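# Spread a towel flat on a table beside a basket

## Task

Lay the towel out flat on the table top as a single layer, keeping it at least a finger's width in from the table edge, at least two fingers' width away from the basket rim, and more than a hand's width from the column of either arm. The basket must end up upright with its entire base resting on the table, no more than three fingers' width from its starting spot, and turned roughly the way it started. Finish by releasing everything and moving the grippers away. Anything that stays in place only because the robot holds it does not count.

## Robot and tools

Robot: two arms, left_arm and right_arm, each ending in a two-finger gripper. The fingers point along the gripper's own +z axis and close along its y axis. The reported end_effector_position is the spot between the finger pads, roughly 1 cm short of the fingertips.

Frame: one scene frame for everything. Its origin sits on the table surface midway between the arms. +x runs out across the table, +z runs up, and left_arm stands on the +y side. The names left and right refer to the arms, not to image sides. Positions are in metres and orientations are quaternions written w first (qw, qx, qy, qz). Printed hand positions can be somewhat wrong, more so when an arm reaches far.

Row layout, used by every tool that moves the arms: 16 numbers, first left_arm then right_arm, each as x, y, z, qw, qx, qy, qz, opening. x, y, z and the quaternion are an absolute target pose for that gripper in the scene frame, not an offset. Opening runs from -1 (closed) to +1 (fully open, 0.093 m). Always send all 16 numbers even if one arm should stay still; for a still arm repeat the exact pose from the last result before it stopped, plus its intended opening. To hold an orientation, resend the same quaternion rather than copying a drifted reported one.

execute_actions(actions): actions is a list of up to 15 actions. Each action is a list of up to 15 rows; each row drives one control step of 1/30 s, and if an action has fewer than 15 rows its last row is repeated to fill 15 steps. An empty list just returns the current state and images. If any target lies more than 0.6 m from its gripper's current position along any of that gripper's axes, that action is rejected for both arms; if the first action fails this against the last reported state, or any action is malformed, nothing runs at all. Each step, the commanded pose is clipped to within 70 mm and 16 degrees of the measured pose, so a distant target may need several actions; after an action ends the arm only continues to its last clipped pose.

move(target, speed, blocking): target is one 16-number row of absolute poses and openings as above. The grippers travel in straight lines, all finishing together, over 0.5 to 10 s; longer paths are cut off at 10 s. speed is the top path speed in m/s, 0.002 to 0.5, default 0.25; rotation is capped at twice that figure in rad/s. Rotation takes the shorter direction. Openings are applied at the start. Paths do not avoid obstacles or the other arm, and grippers can lag, wander or overshoot speed, especially with a nearly straight arm. Faster contact and targets set deeper past contact mean harder impacts. With blocking=false you get a result after 0.5 s while motion continues; use wait(0) to check, and call wait or stop before sending more moves or rows. The result adds a move: line giving the ending (done, off_target, moving, held, fault) and limits (paced means the pose was clipped; held means a check blocked some steps and the arm may then jump faster), plus each gripper's distance from its target. If only one arm is named, the other finished fine.

wait(seconds): 0 to 10; lets the scene run with the last commands held; returns early if a running move ends.

stop(): brakes a running move; the arm needs some distance to stop, more when fast; fingers keep moving.

zoom_image(camera, region): camera is one of cam_head_left, cam_head_right, cam_high, cam_low, cam_left_wrist, cam_right_wrist (all 504x504); region is [x0, y0, x1, y1] pixels from the top-left corner, at most 504 by 504.

finished_scene(scene): ends the current scene (pass its number) once the goal is met and stable; it cannot be undone.

Results: a state line per arm with position and quaternion, Hand target lines (where the controller is now steering), grip_measured, Joint positions (last entry is the finger opening in metres, which bottoms out at zero), joint torques, camera images and calibration updates. A pose unreachable line means the clearance check altered or blocked that arm's command. FAULT lines report arm stops.

Gripping: grip_measured is the motor position on the -1..+1 scale. Pads meet near -0.94; each millimetre of object width adds about 0.0208, and each gripper has its own fixed error up to about 0.02. Once the pads touch, the fingers stop but the motor keeps heading for your number, so commanding further below the touch reading squeezes harder, up to roughly 50 to 62 N per pad (less for parts under about 5 mm thick). Keep sending the closing number to keep hold. Expect occasional brief tugs on a held item.

Other limits: joint friction can leave a gripper up to about 31 mm off its target, and tiny commands may do nothing. Joint ranges in rad: waist -2.618 to 3.054, shoulder 0 to 3.142, elbow 0 to 3.142, wrist pitch -1.571 to 1.571, wrist yaw -1.571 to 1.571, wrist roll -2.094 to 2.094. The elbow never fully straightens. Holding loads heats motors: a MOTOR HOT warning appears at 75 °C, at 90 °C that arm halts for 10 s, and at 100 °C it goes limp and drops. While you are composing a reply the robot keeps holding its last command.

Avoid: arms colliding or pressing each other, knocking anything off the table, dropping things, slamming, and pushing hard. Leave the basket where it was and release the towel before finishing.

Each tool is called after "Request:" as a command line: name --argument value for each argument, lists and objects as JSON in quotes; but a table of rows of numbers goes row by row, as --pt "numbers of a row", without its own name.

## Session

Request:
execute_actions --actions '[]'

Scene clock: 0.00 s.
left_arm: end_effector_position=(+0.0990, +0.5464, +0.3423) grip_measured=+1.000 end_effector_quat_wxyz=(+0.552, -0.154, +0.816, +0.075) | right_arm: end_effector_position=(+0.4380, -0.6958, +0.2993) grip_measured=+0.997 end_effector_quat_wxyz=(+0.650, -0.318, +0.611, -0.320)
Joint positions: left_arm=[ 1.533  1.121  1.384 -1.392  1.138  1.039  0.093] | right_arm=[-1.038  1.891  1.327  0.659 -1.017 -0.856  0.093]
Joint velocities: left_arm=[-0.012  0.002  0.037  0.007 -0.066 -0.051  0.   ] | right_arm=[-0.022  0.007  0.007  0.037  0.051 -0.022 -0.   ]
Joint torques (N m, as the arm reports them, + toward a larger angle): no reading
Motor temperatures (°C, as the motors report them): left_arm=[25 25 23 23 25 25] | right_arm=[26 23 26 27 23 25]
Hand target (left_arm): +0.099, +0.546, +0.342; +0.552, -0.154, +0.816, +0.075
Hand target (right_arm): +0.438, -0.696, +0.299; +0.650, -0.318, +0.611, -0.320

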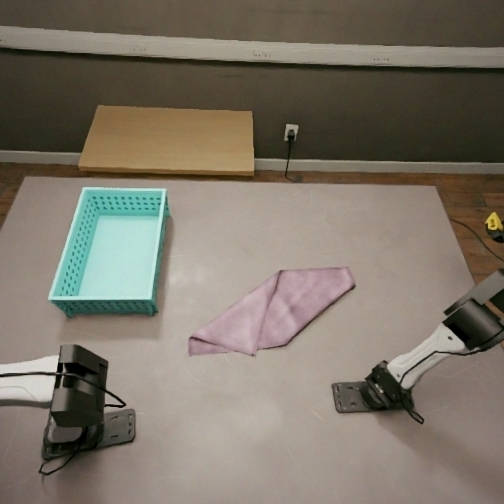

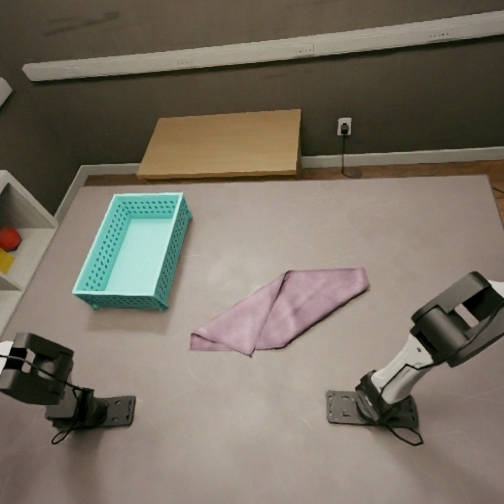

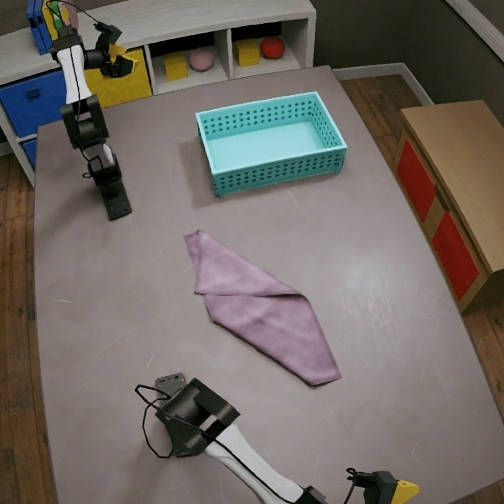

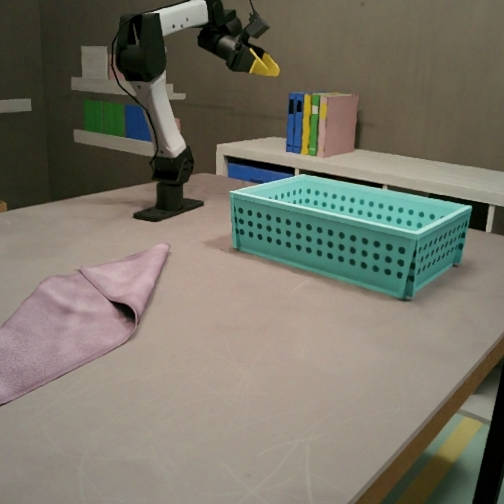

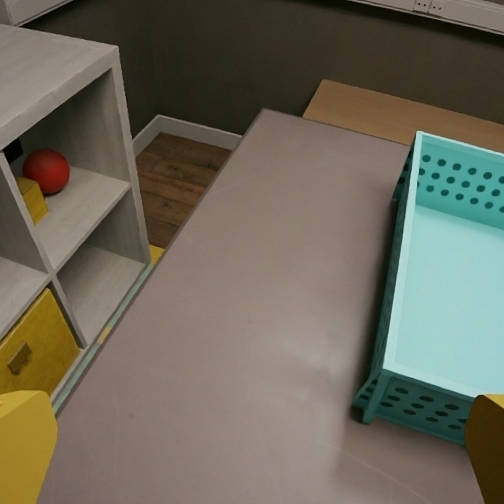

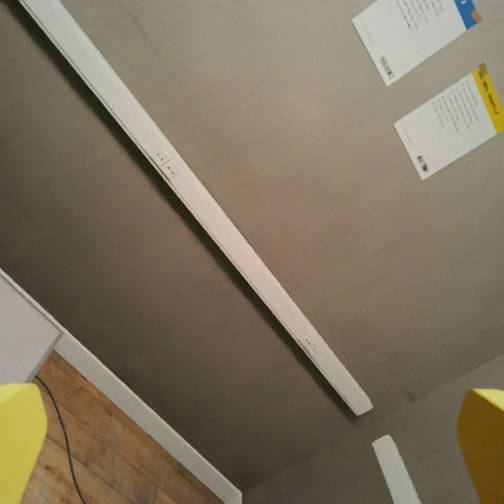

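Request:
zoom_image --camera "cam_head_left" --region '[170, 240, 380, 380]'

Request:
zoom_image --camera "cam_high" --region '[160, 210, 370, 410]'

Request:
zoom_image --camera "cam_low" --region '[0, 220, 220, 420]'

Region (170, 240, 380, 380) of cam_head_left's 504x504 image, scaled by 2.400, with more detail than that image has.

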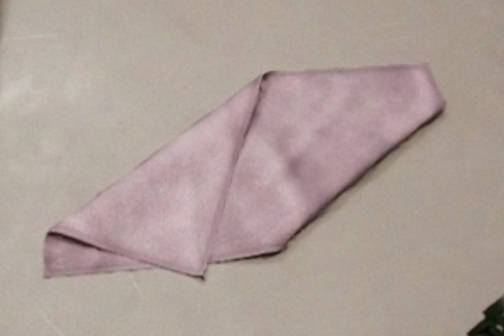

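Region (160, 210, 370, 410) of cam_high's 504x504 image, scaled by 2.400, with more detail than that image has; it fills the top 480 rows of this view, and the rest is white.

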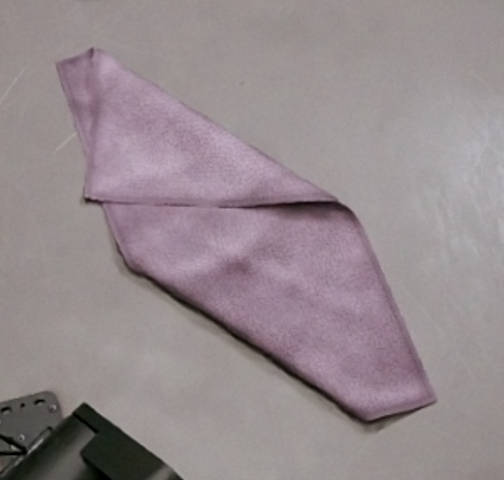

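Region (0, 220, 220, 420) of cam_low's 504x504 image, scaled by 2.291, with more detail than that image has; it fills the top 458 rows of this view, and the rest is white.

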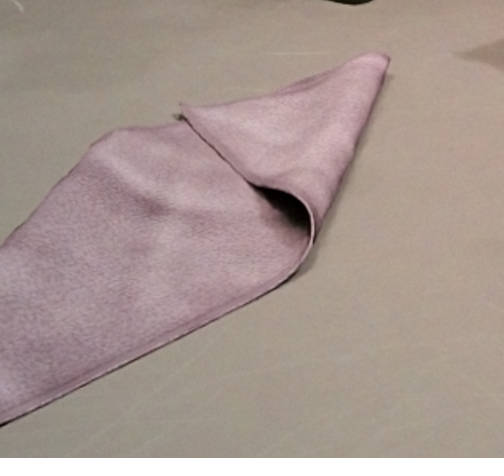

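Request:
move --target '[0.135,-0.06,0.15,0,-0.242,0.970,0,1, 0.395,-0.36,0.15,0,0.301,0.954,0,1]' --speed 0.3

Scene clock: 70.37 s.
left_arm: end_effector_position=(+0.1438, -0.0659, +0.1515) grip_measured=+1.000 end_effector_quat_wxyz=(-0.011, -0.244, +0.969, -0.041) | right_arm: end_effector_position=(+0.3876, -0.3637, +0.1552) grip_measured=+0.997 end_effector_quat_wxyz=(+0.007, +0.303, +0.953, -0.010)
Joint positions: left_arm=[-1.318  2.228  2.271 -1.538  0.036 -1.65   0.093] | right_arm=[-0.069  1.844  1.722 -1.441  0.023  0.587  0.093]
Joint velocities: left_arm=[-0.012 -0.017 -0.007 -0.051 -0.037  0.037  0.   ] | right_arm=[-0.002 -0.017 -0.002  0.007 -0.037  0.007  0.   ]
Joint torques (N m, as the arm reports them, + toward a larger angle): left_arm=[ -0.69 -11.21   9.1    0.28  -0.05  -0.18] | right_arm=[ 0.94 -7.98  8.77  0.27 -0.1   0.06]
Motor temperatures (°C, as the motors report them): left_arm=[25 26 29 25 26 25] | right_arm=[26 35 34 33 23 25]
Hand target (left_arm): +0.141, -0.066, +0.147; -0.012, -0.247, +0.969, -0.029
Hand target (right_arm): +0.389, -0.359, +0.153; -0.001, +0.302, +0.953, -0.006
Off the commanded pose (left_arm): 0.011 m, 5 deg.
Off the commanded pose (right_arm): 0.010 m, 1 deg.
joint sent to its limit (left arm) — the command would take joint 4 (wrist pitch) past its lower limit, so that joint was sent only as far as its limit.
move: off_target (left_arm); limits=paced
camera_calibration (this result's frames):
cam_left_wrist: T_world_to_cam=[[0.471701, -0.878371, 0.0772166, -0.137231], [-0.798117, -0.388088, 0.460866, 0.0585908], [-0.374844, -0.279018, -0.884104, 0.250933], [0, 0, 0, 1]] pos_world=[0.205555, -0.0277867, 0.205445]
cam_right_wrist: T_world_to_cam=[[-0.561276, -0.827608, 0.00581575, -0.0846714], [-0.755396, 0.515149, 0.404968, 0.459622], [-0.338151, 0.222906, -0.914312, 0.436362], [0, 0, 0, 1]] pos_world=[0.447228, -0.404116, 0.213331]

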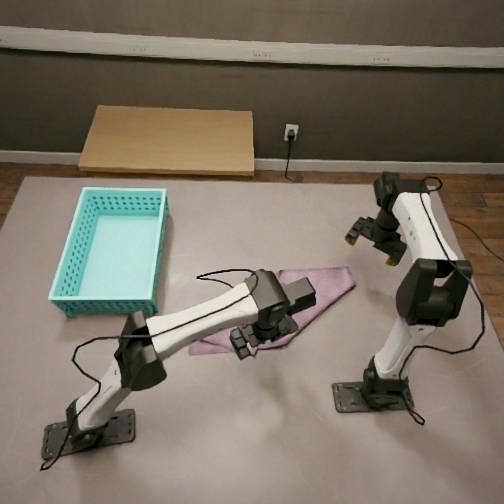

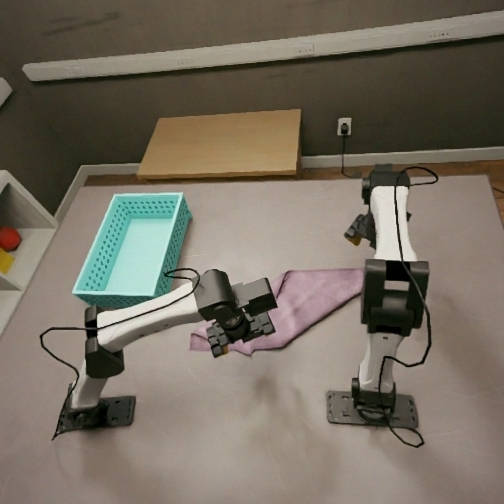

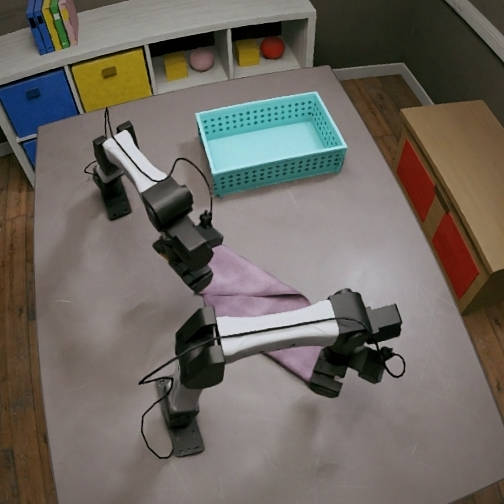

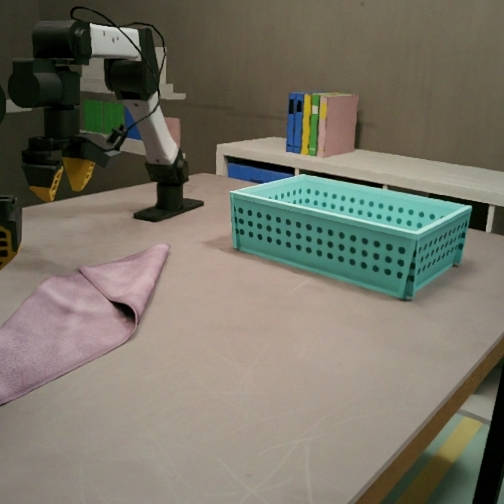

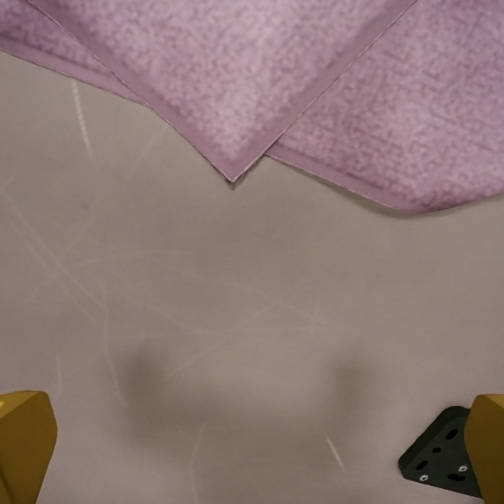

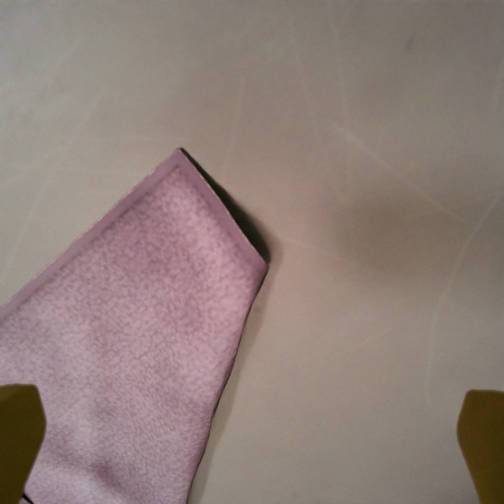

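Request:
move --target '[0.155,-0.062,0.045,0,-0.242,0.970,0,-0.2, 0.422,-0.343,0.045,0,0.301,0.954,0,0.0]' --speed 0.2

Scene clock: 87.07 s.
left_arm: end_effector_position=(+0.1487, -0.0645, +0.0518) grip_measured=-0.197 end_effector_quat_wxyz=(-0.003, -0.242, +0.970, -0.001) | right_arm: end_effector_position=(+0.4234, -0.3477, +0.0531) grip_measured=+0.003 end_effector_quat_wxyz=(+0.010, +0.302, +0.953, -0.003)
Joint positions: left_arm=[-1.318  2.275  1.953 -1.248  0.006 -1.643  0.036] | right_arm=[-0.029  1.999  1.526 -1.081  0.012  0.626  0.045]
Joint velocities: left_arm=[ 0.007 -0.002 -0.002 -0.007 -0.022 -0.007 -0.   ] | right_arm=[-0.012  0.002 -0.007 -0.007 -0.022 -0.051  0.001]
Joint torques (N m, as the arm reports them, + toward a larger angle): left_arm=[  0.72 -12.36   6.68   0.53  -0.12   0.06] | right_arm=[ 1.02 -9.97  6.19  0.49 -0.1   0.03]
Motor temperatures (°C, as the motors report them): left_arm=[25 32 30 24 26 26] | right_arm=[26 34 34 31 23 25]
Hand target (left_arm): +0.155, -0.063, +0.045; +0.000, -0.243, +0.970, +0.000
Hand target (right_arm): +0.420, -0.343, +0.045; -0.000, +0.301, +0.954, -0.001
Off the commanded pose (left_arm): 0.010 m, 0 deg.
Off the commanded pose (right_arm): 0.009 m, 1 deg.
move: done
camera_calibration (this result's frames):
cam_left_wrist: T_world_to_cam=[[0.467125, -0.884179, 0.00471138, -0.126536], [-0.799139, -0.419905, 0.430182, 0.108714], [-0.378379, -0.204714, -0.90273, 0.171297], [0, 0, 0, 1]] pos_world=[0.210801, -0.0311639, 0.108465]
cam_right_wrist: T_world_to_cam=[[-0.55988, -0.82853, -0.00850655, -0.0509155], [-0.759955, 0.509395, 0.403714, 0.519798], [-0.330156, 0.232496, -0.914846, 0.351508], [0, 0, 0, 1]] pos_world=[0.482569, -0.388692, 0.111292]

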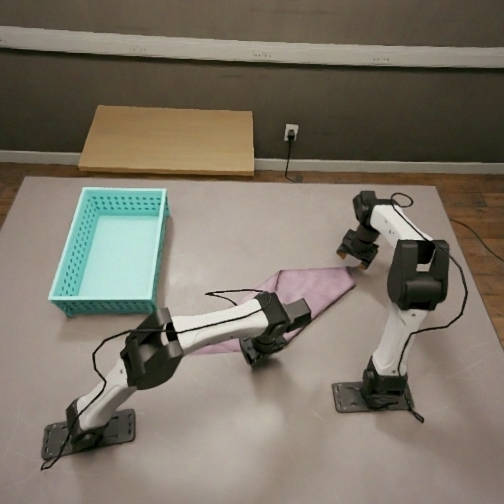

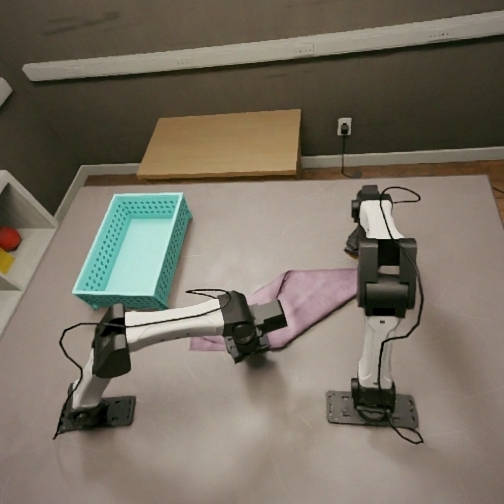

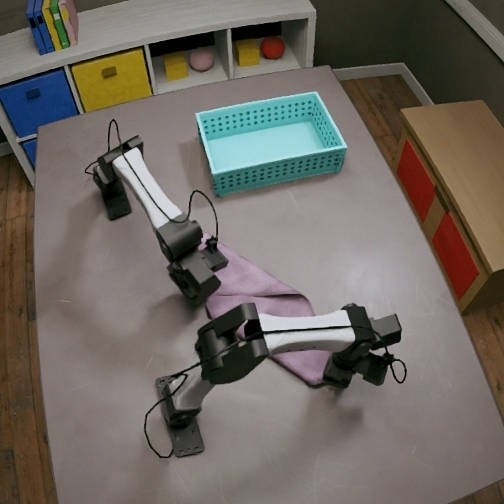

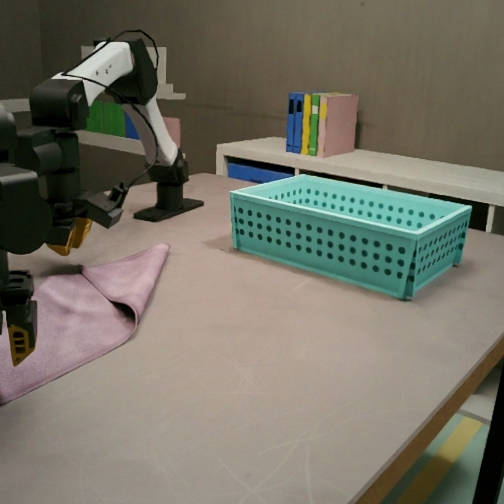

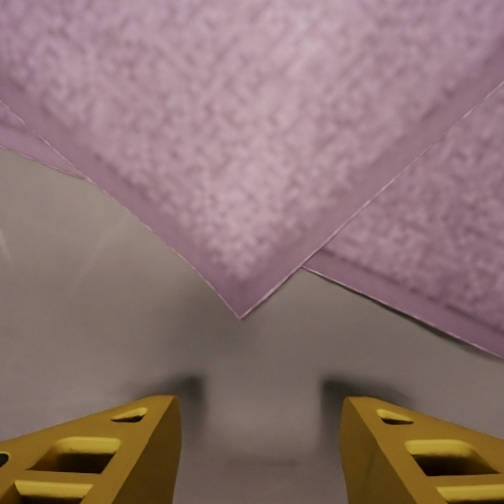

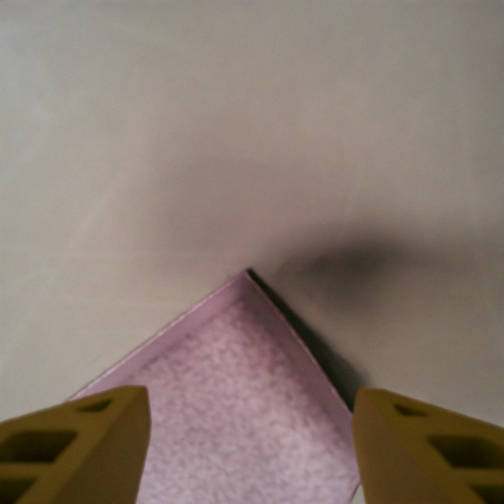

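Request:
move --target '[0.168,-0.052,0.02,0,-0.242,0.970,0,-0.2, 0.420,-0.341,0.012,0,0.301,0.954,0,0.0]' --speed 0.08

Scene clock: 97.77 s.
left_arm: end_effector_position=(+0.1647, -0.0548, +0.0277) grip_measured=-0.197 end_effector_quat_wxyz=(-0.001, -0.244, +0.970, -0.003) | right_arm: end_effector_position=(+0.4250, -0.3477, +0.0236) grip_measured=+0.003 end_effector_quat_wxyz=(+0.015, +0.304, +0.952, -0.001)
Joint positions: left_arm=[-1.277  2.275  1.857 -1.147  0.003 -1.606  0.036] | right_arm=[-0.029  2.028  1.447 -0.962  0.012  0.63   0.045]
Joint velocities: left_arm=[-0.007  0.017 -0.007 -0.022  0.007  0.007 -0.   ] | right_arm=[ 0.002  0.002 -0.002 -0.051 -0.007 -0.081 -0.   ]
Joint torques (N m, as the arm reports them, + toward a larger angle): left_arm=[  0.49 -12.5    6.04   0.52  -0.08   0.04] | right_arm=[ 1.3  -9.64  5.95  0.47 -0.1   0.06]
Motor temperatures (°C, as the motors report them): left_arm=[25 35 30 24 26 26] | right_arm=[26 35 34 30 23 25]
Hand target (left_arm): +0.168, -0.052, +0.020; +0.001, -0.242, +0.970, -0.000
Hand target (right_arm): +0.419, -0.341, +0.013; +0.000, +0.301, +0.954, -0.000
Off the commanded pose (left_arm): 0.009 m, 0 deg.
Off the commanded pose (right_arm): 0.014 m, 2 deg.
move: off_target (right_arm)
camera_calibration (this result's frames):
cam_left_wrist: T_world_to_cam=[[0.470472, -0.882363, 0.00957836, -0.125928], [-0.799336, -0.421554, 0.4282, 0.135929], [-0.37379, -0.209112, -0.903633, 0.156573], [0, 0, 0, 1]] pos_world=[0.226424, -0.0210715, 0.0844865]
cam_right_wrist: T_world_to_cam=[[-0.563223, -0.826172, -0.0148055, -0.0477857], [-0.761953, 0.512344, 0.396146, 0.534977], [-0.319699, 0.2344, -0.918068, 0.321325], [0, 0, 0, 1]] pos_world=[0.48344, -0.38889, 0.0823613]

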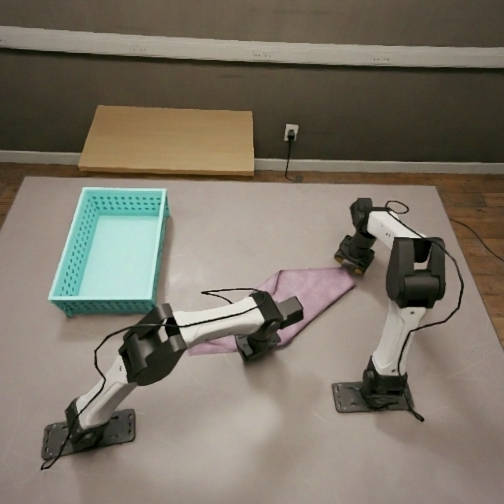

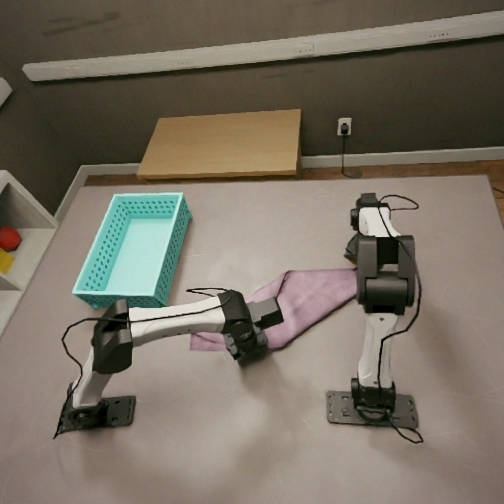

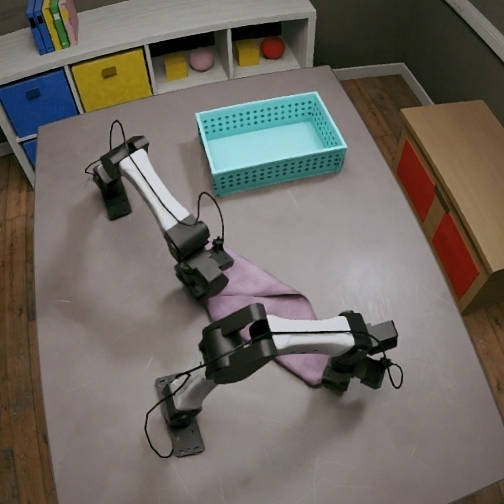

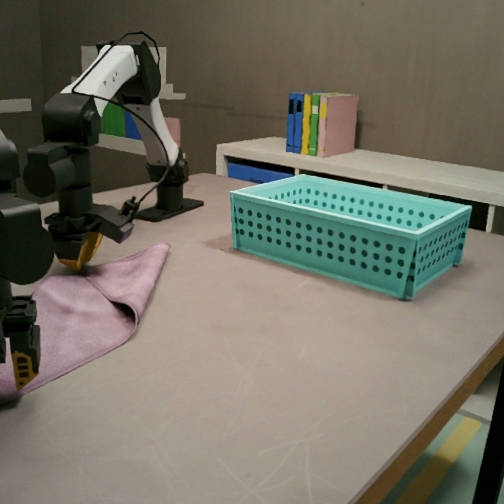

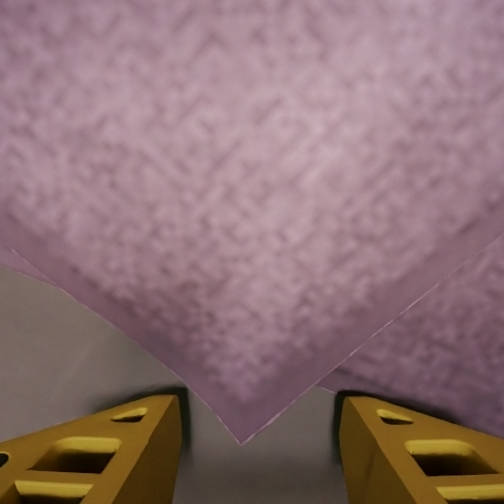

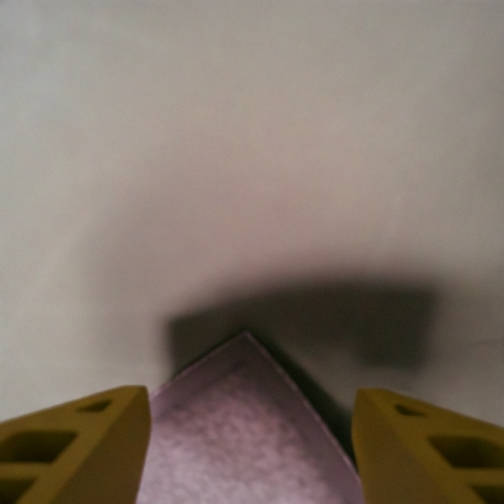

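Request:
move --target '[0.165,-0.047,0.008,0,-0.242,0.970,0,-0.3, 0.420,-0.341,-0.002,0,0.301,0.954,0,0.0]' --speed 0.05

Scene clock: 102.43 s.
left_arm: end_effector_position=(+0.1627, -0.0506, +0.0173) grip_measured=-0.297 end_effector_quat_wxyz=(-0.001, -0.243, +0.970, -0.002) | right_arm: end_effector_position=(+0.4259, -0.3477, +0.0103) grip_measured=+0.003 end_effector_quat_wxyz=(+0.016, +0.305, +0.952, -0.001)
Joint positions: left_arm=[-1.277  2.267  1.801 -1.102  0.003 -1.606  0.031] | right_arm=[-0.029  2.048  1.42  -0.914  0.012  0.631  0.045]
Joint velocities: left_arm=[-0.007 -0.022 -0.012  0.037  0.007 -0.051 -0.   ] | right_arm=[-0.012 -0.007  0.012  0.066 -0.051 -0.007  0.   ]
Joint torques (N m, as the arm reports them, + toward a larger angle): left_arm=[  0.3  -12.62   4.8    0.64  -0.08   0.04] | right_arm=[ 1.3  -9.49  5.66  0.43 -0.11  0.05]
Motor temperatures (°C, as the motors report them): left_arm=[25 37 30 24 26 26] | right_arm=[26 35 33 30 23 25]
Hand target (left_arm): +0.165, -0.047, +0.008; +0.000, -0.242, +0.970, +0.000
Hand target (right_arm): +0.419, -0.341, -0.001; -0.000, +0.301, +0.954, -0.000
Off the commanded pose (left_arm): 0.010 m, 0 deg.
Off the commanded pose (right_arm): 0.015 m, 2 deg.
move: off_target (right_arm)
camera_calibration (this result's frames):
cam_left_wrist: T_world_to_cam=[[0.470145, -0.882562, 0.00691091, -0.121067], [-0.798993, -0.422275, 0.428129, 0.14042], [-0.374932, -0.206804, -0.903691, 0.147564], [0, 0, 0, 1]] pos_world=[0.22444, -0.0170362, 0.0740712]
cam_right_wrist: T_world_to_cam=[[-0.563515, -0.825957, -0.0156909, -0.0472612], [-0.762363, 0.512623, 0.394994, 0.541176], [-0.318205, 0.234547, -0.91855, 0.308885], [0, 0, 0, 1]] pos_world=[0.484229, -0.388903, 0.069223]

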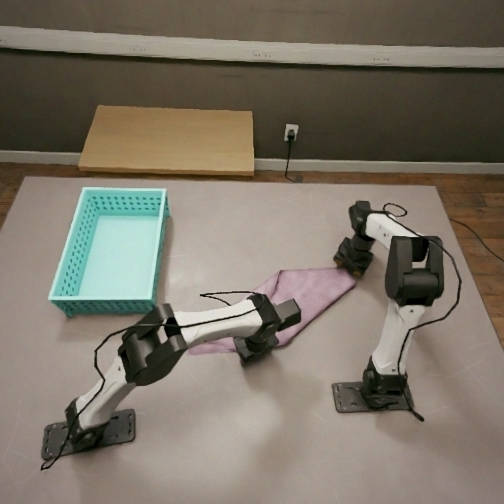

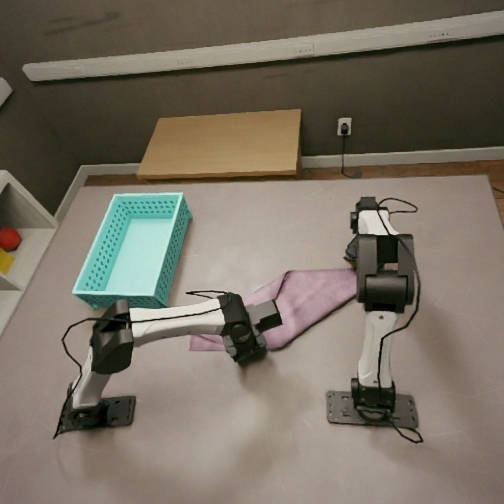

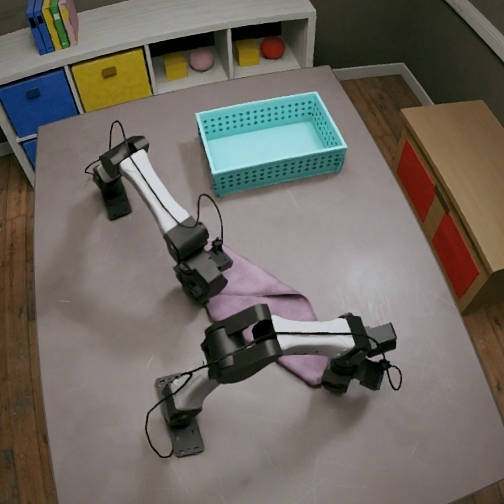

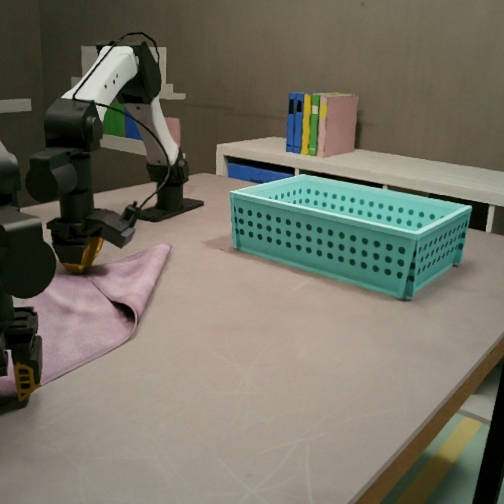

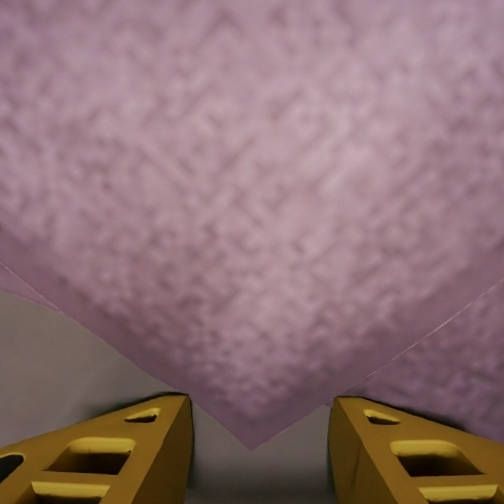

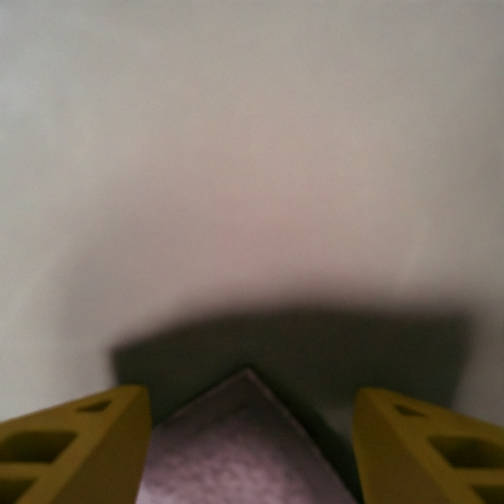

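Request:
move --target '[0.165,-0.047,0.008,0,-0.242,0.970,0,-1, 0.418,-0.340,-0.012,0,0.301,0.954,0,0.0]' --speed 0.04

Scene clock: 106.10 s.
left_arm: end_effector_position=(+0.1626, -0.0504, +0.0176) grip_measured=-0.981 end_effector_quat_wxyz=(-0.001, -0.243, +0.970, -0.002) | right_arm: end_effector_position=(+0.4287, -0.3473, +0.0079) grip_measured=+0.003 end_effector_quat_wxyz=(+0.023, +0.305, +0.952, +0.001)
Joint positions: left_arm=[-1.277  2.266  1.801 -1.103  0.003 -1.606  0.   ] | right_arm=[-0.028  2.048  1.409 -0.887  0.012  0.631  0.045]
Joint velocities: left_arm=[-0.017 -0.017  0.002  0.051 -0.007  0.037  0.   ] | right_arm=[-0.002 -0.002  0.002  0.037  0.022  0.007 -0.   ]
Joint torques (N m, as the arm reports them, + toward a larger angle): left_arm=[  0.32 -12.6    4.71   0.66  -0.08   0.04] | right_arm=[ 1.4  -8.92  4.33  0.64 -0.11  0.06]
Motor temperatures (°C, as the motors report them): left_arm=[25 38 30 24 26 26] | right_arm=[26 35 33 30 23 25]
Hand target (left_arm): +0.165, -0.047, +0.008; +0.000, -0.242, +0.970, +0.000
Hand target (right_arm): +0.417, -0.340, -0.011; -0.000, +0.301, +0.954, -0.000
Off the commanded pose (left_arm): 0.010 m, 0 deg.
Off the commanded pose (right_arm): 0.024 m, 3 deg.
move: off_target (right_arm)
camera_calibration (this result's frames):
cam_left_wrist: T_world_to_cam=[[0.470145, -0.882565, 0.006542, -0.120861], [-0.799067, -0.422494, 0.427774, 0.140356], [-0.374774, -0.206343, -0.903862, 0.147882], [0, 0, 0, 1]] pos_world=[0.224398, -0.0168537, 0.0744153]
cam_right_wrist: T_world_to_cam=[[-0.562902, -0.826167, -0.0242765, -0.0456994], [-0.768779, 0.512563, 0.382437, 0.546932], [-0.303514, 0.233938, -0.923662, 0.300995], [0, 0, 0, 1]] pos_world=[0.486102, -0.388507, 0.0677406]

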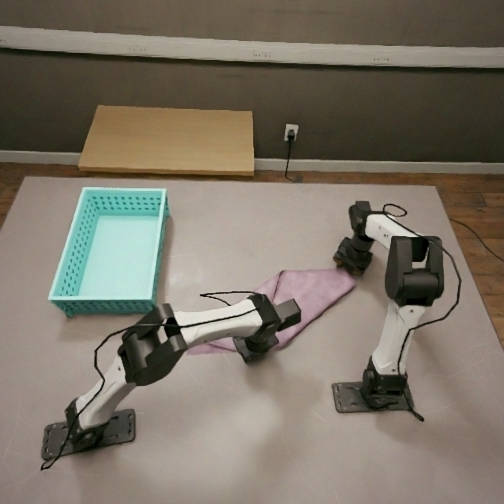

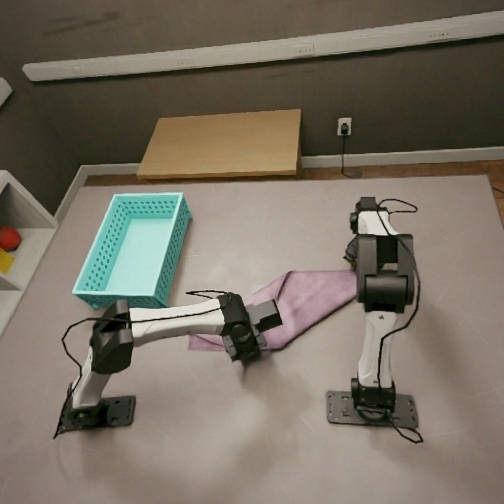

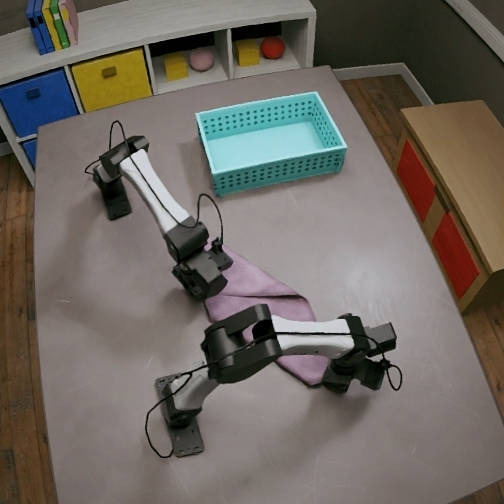

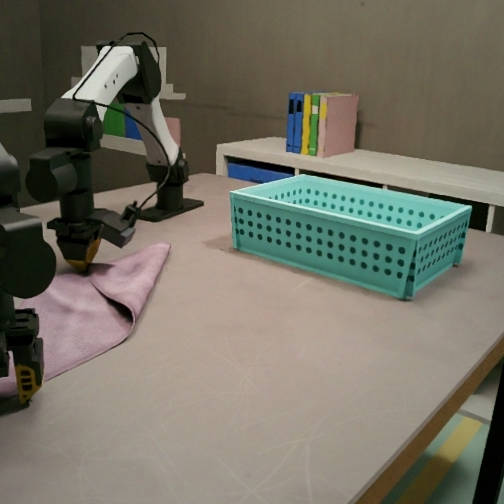

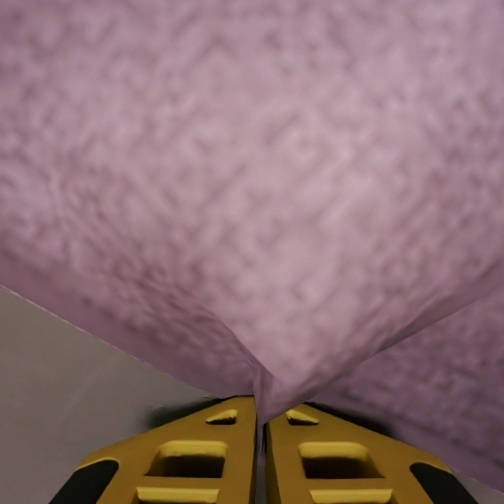

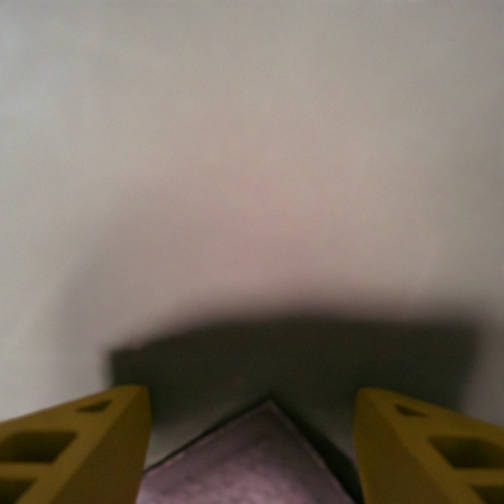

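Request:
move --target '[0.175,-0.04,0.06,0,-0.242,0.970,0,-1, 0.418,-0.340,-0.008,0,0.301,0.954,0,-1]' --speed 0.06

Scene clock: 124.83 s.
left_arm: end_effector_position=(+0.1701, -0.0417, +0.0498) grip_measured=-0.981 end_effector_quat_wxyz=(-0.003, -0.242, +0.970, +0.004) | right_arm: end_effector_position=(+0.4278, -0.3480, +0.0086) grip_measured=-0.993 end_effector_quat_wxyz=(+0.023, +0.305, +0.952, -0.001)
Joint positions: left_arm=[-1.252  2.237  1.882 -1.225  0.003 -1.579  0.   ] | right_arm=[-0.028  2.046  1.409 -0.892  0.016  0.632  0.   ]
Joint velocities: left_arm=[-0.012  0.007 -0.002  0.007 -0.037 -0.007  0.   ] | right_arm=[ 0.002 -0.002 -0.022  0.007 -0.007 -0.022  0.   ]
Joint torques (N m, as the arm reports them, + toward a larger angle): left_arm=[  0.58 -13.9    9.03   0.09  -0.08   0.06] | right_arm=[ 1.4  -9.23  4.98  0.55 -0.14  0.06]
Motor temperatures (°C, as the motors report them): left_arm=[25 42 29 24 26 26] | right_arm=[26 35 32 30 23 25]
Hand target (left_arm): +0.175, -0.039, +0.060; +0.001, -0.242, +0.970, -0.000
Hand target (right_arm): +0.417, -0.340, -0.007; +0.000, +0.301, +0.954, -0.000
Off the commanded pose (left_arm): 0.011 m, 1 deg.
Off the commanded pose (right_arm): 0.021 m, 3 deg.
move: off_target (left_arm, right_arm)
camera_calibration (this result's frames):
cam_left_wrist: T_world_to_cam=[[0.468125, -0.883642, -0.00596306, -0.115983], [-0.797584, -0.42542, 0.427642, 0.135851], [-0.380419, -0.195434, -0.903929, 0.182984], [0, 0, 0, 1]] pos_world=[0.232258, -0.00893227, 0.106618]
cam_right_wrist: T_world_to_cam=[[-0.564041, -0.825513, -0.0196744, -0.0460548], [-0.767109, 0.51502, 0.38249, 0.546465], [-0.305617, 0.230832, -0.92375, 0.3013], [0, 0, 0, 1]] pos_world=[0.485304, -0.389009, 0.0684024]

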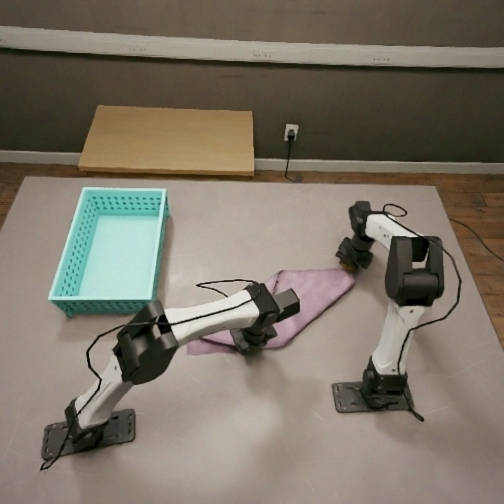

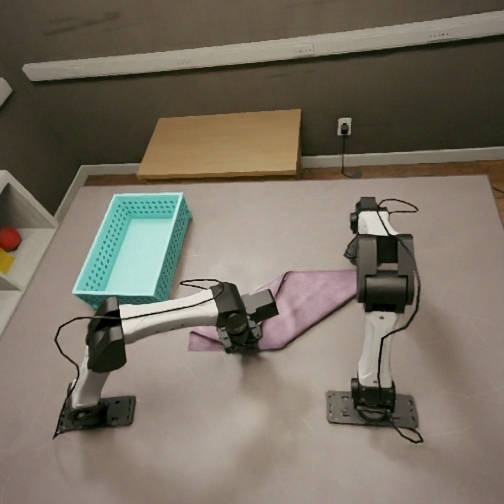

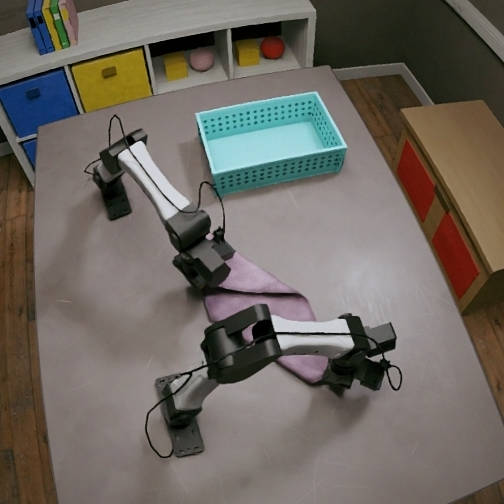

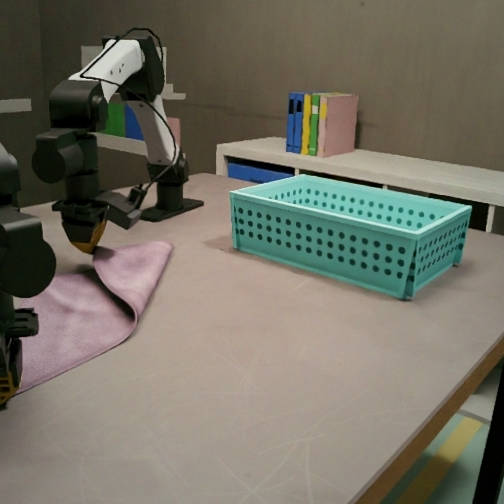

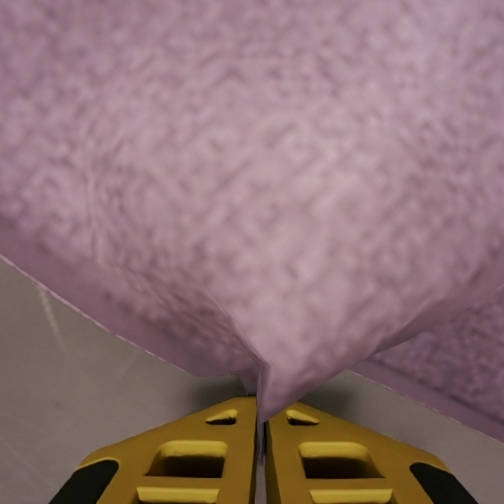

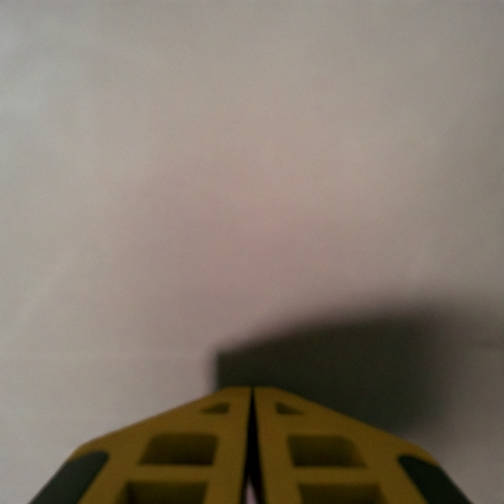

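Request:
move --target '[0.27,0.05,0.16,0,-0.242,0.970,0,-1, 0.405,-0.345,0.09,0,0.301,0.954,0,-1]' --speed 0.1

Scene clock: 134.93 s.
left_arm: end_effector_position=(+0.2696, +0.0477, +0.1433) grip_measured=-0.981 end_effector_quat_wxyz=(+0.004, -0.245, +0.970, -0.005) | right_arm: end_effector_position=(+0.4047, -0.3471, +0.0835) grip_measured=-0.994 end_effector_quat_wxyz=(-0.004, +0.304, +0.953, -0.006)
Joint positions: left_arm=[-0.939  2.172  2.149 -1.536 -0.002 -1.271  0.   ] | right_arm=[-0.028  1.932  1.555 -1.204  0.009  0.629  0.   ]
Joint velocities: left_arm=[ 0.012  0.017 -0.002 -0.066  0.095 -0.007  0.   ] | right_arm=[-0.002  0.002 -0.002 -0.037 -0.022  0.007  0.   ]
Joint torques (N m, as the arm reports them, + toward a larger angle): left_arm=[  0.18 -14.55   9.03   0.14  -0.1    0.05] | right_arm=[  0.5  -11.02   8.74   0.19  -0.09  -0.05]
Motor temperatures (°C, as the motors report them): left_arm=[25 45 30 24 26 26] | right_arm=[26 36 32 30 23 25]
Hand target (left_arm): +0.270, +0.053, +0.159; +0.013, -0.242, +0.970, -0.014
Hand target (right_arm): +0.406, -0.345, +0.090; +0.000, +0.301, +0.954, +0.000
Off the commanded pose (left_arm): 0.017 m, 1 deg.
Off the commanded pose (right_arm): 0.007 m, 1 deg.
joint sent to its limit (left arm) — the command would take joint 4 (wrist pitch) past its lower limit, so that joint was sent only as far as its limit.
move: off_target (left_arm)
camera_calibration (this result's frames):
cam_left_wrist: T_world_to_cam=[[0.472079, -0.881434, 0.0146859, -0.0870747], [-0.802909, -0.423025, 0.419985, 0.215674], [-0.363977, -0.210058, -0.907412, 0.319642], [0, 0, 0, 1]] pos_world=[0.330615, 0.0816278, 0.200746]
cam_right_wrist: T_world_to_cam=[[-0.561814, -0.827247, 0.00516535, -0.0604967], [-0.747243, 0.51014, 0.425893, 0.486241], [-0.354954, 0.235413, -0.904759, 0.383229], [0, 0, 0, 1]] pos_world=[0.465381, -0.388314, 0.139956]

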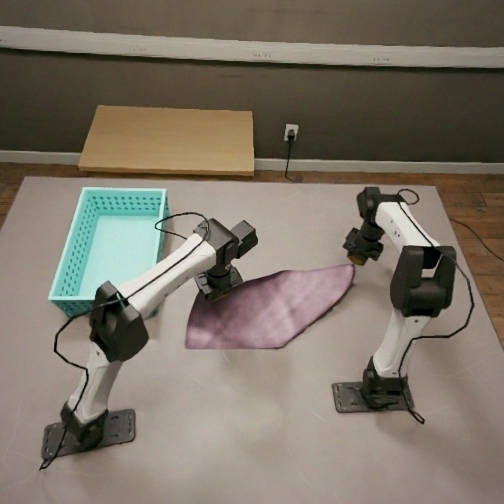

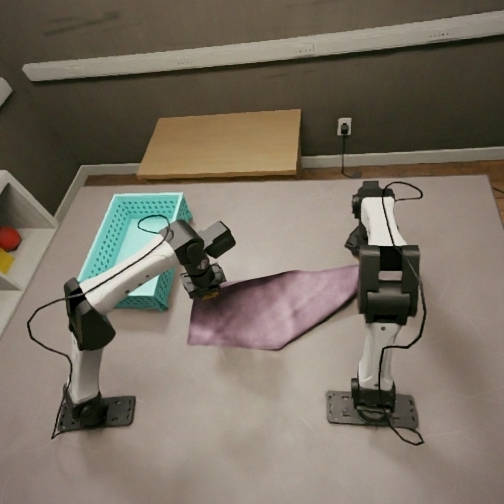

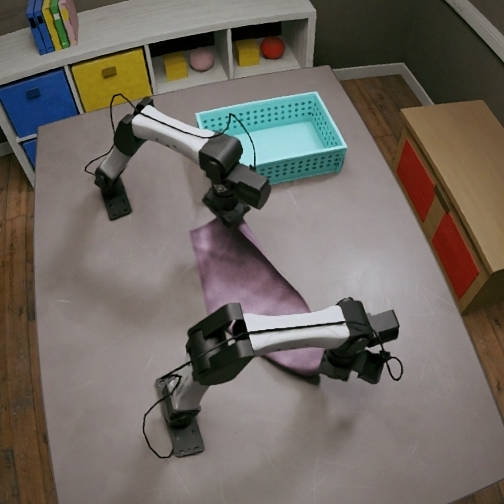

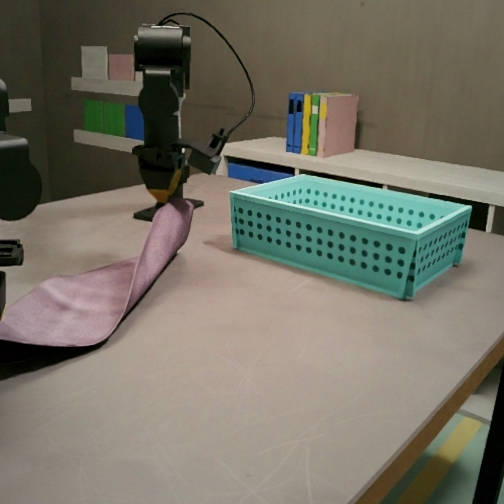

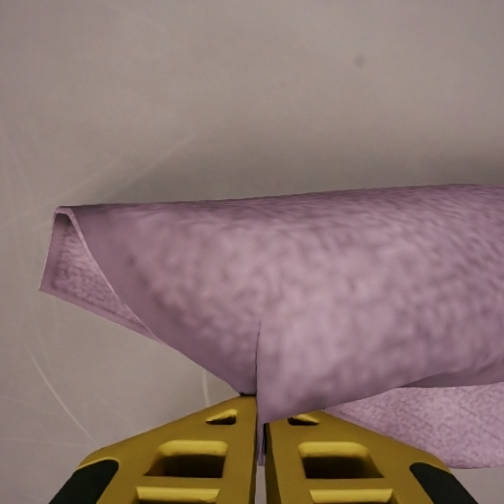

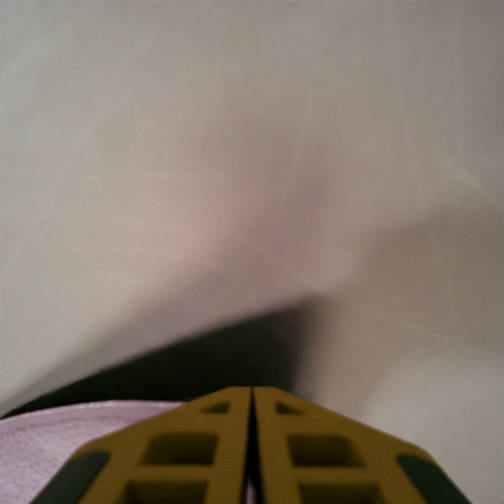

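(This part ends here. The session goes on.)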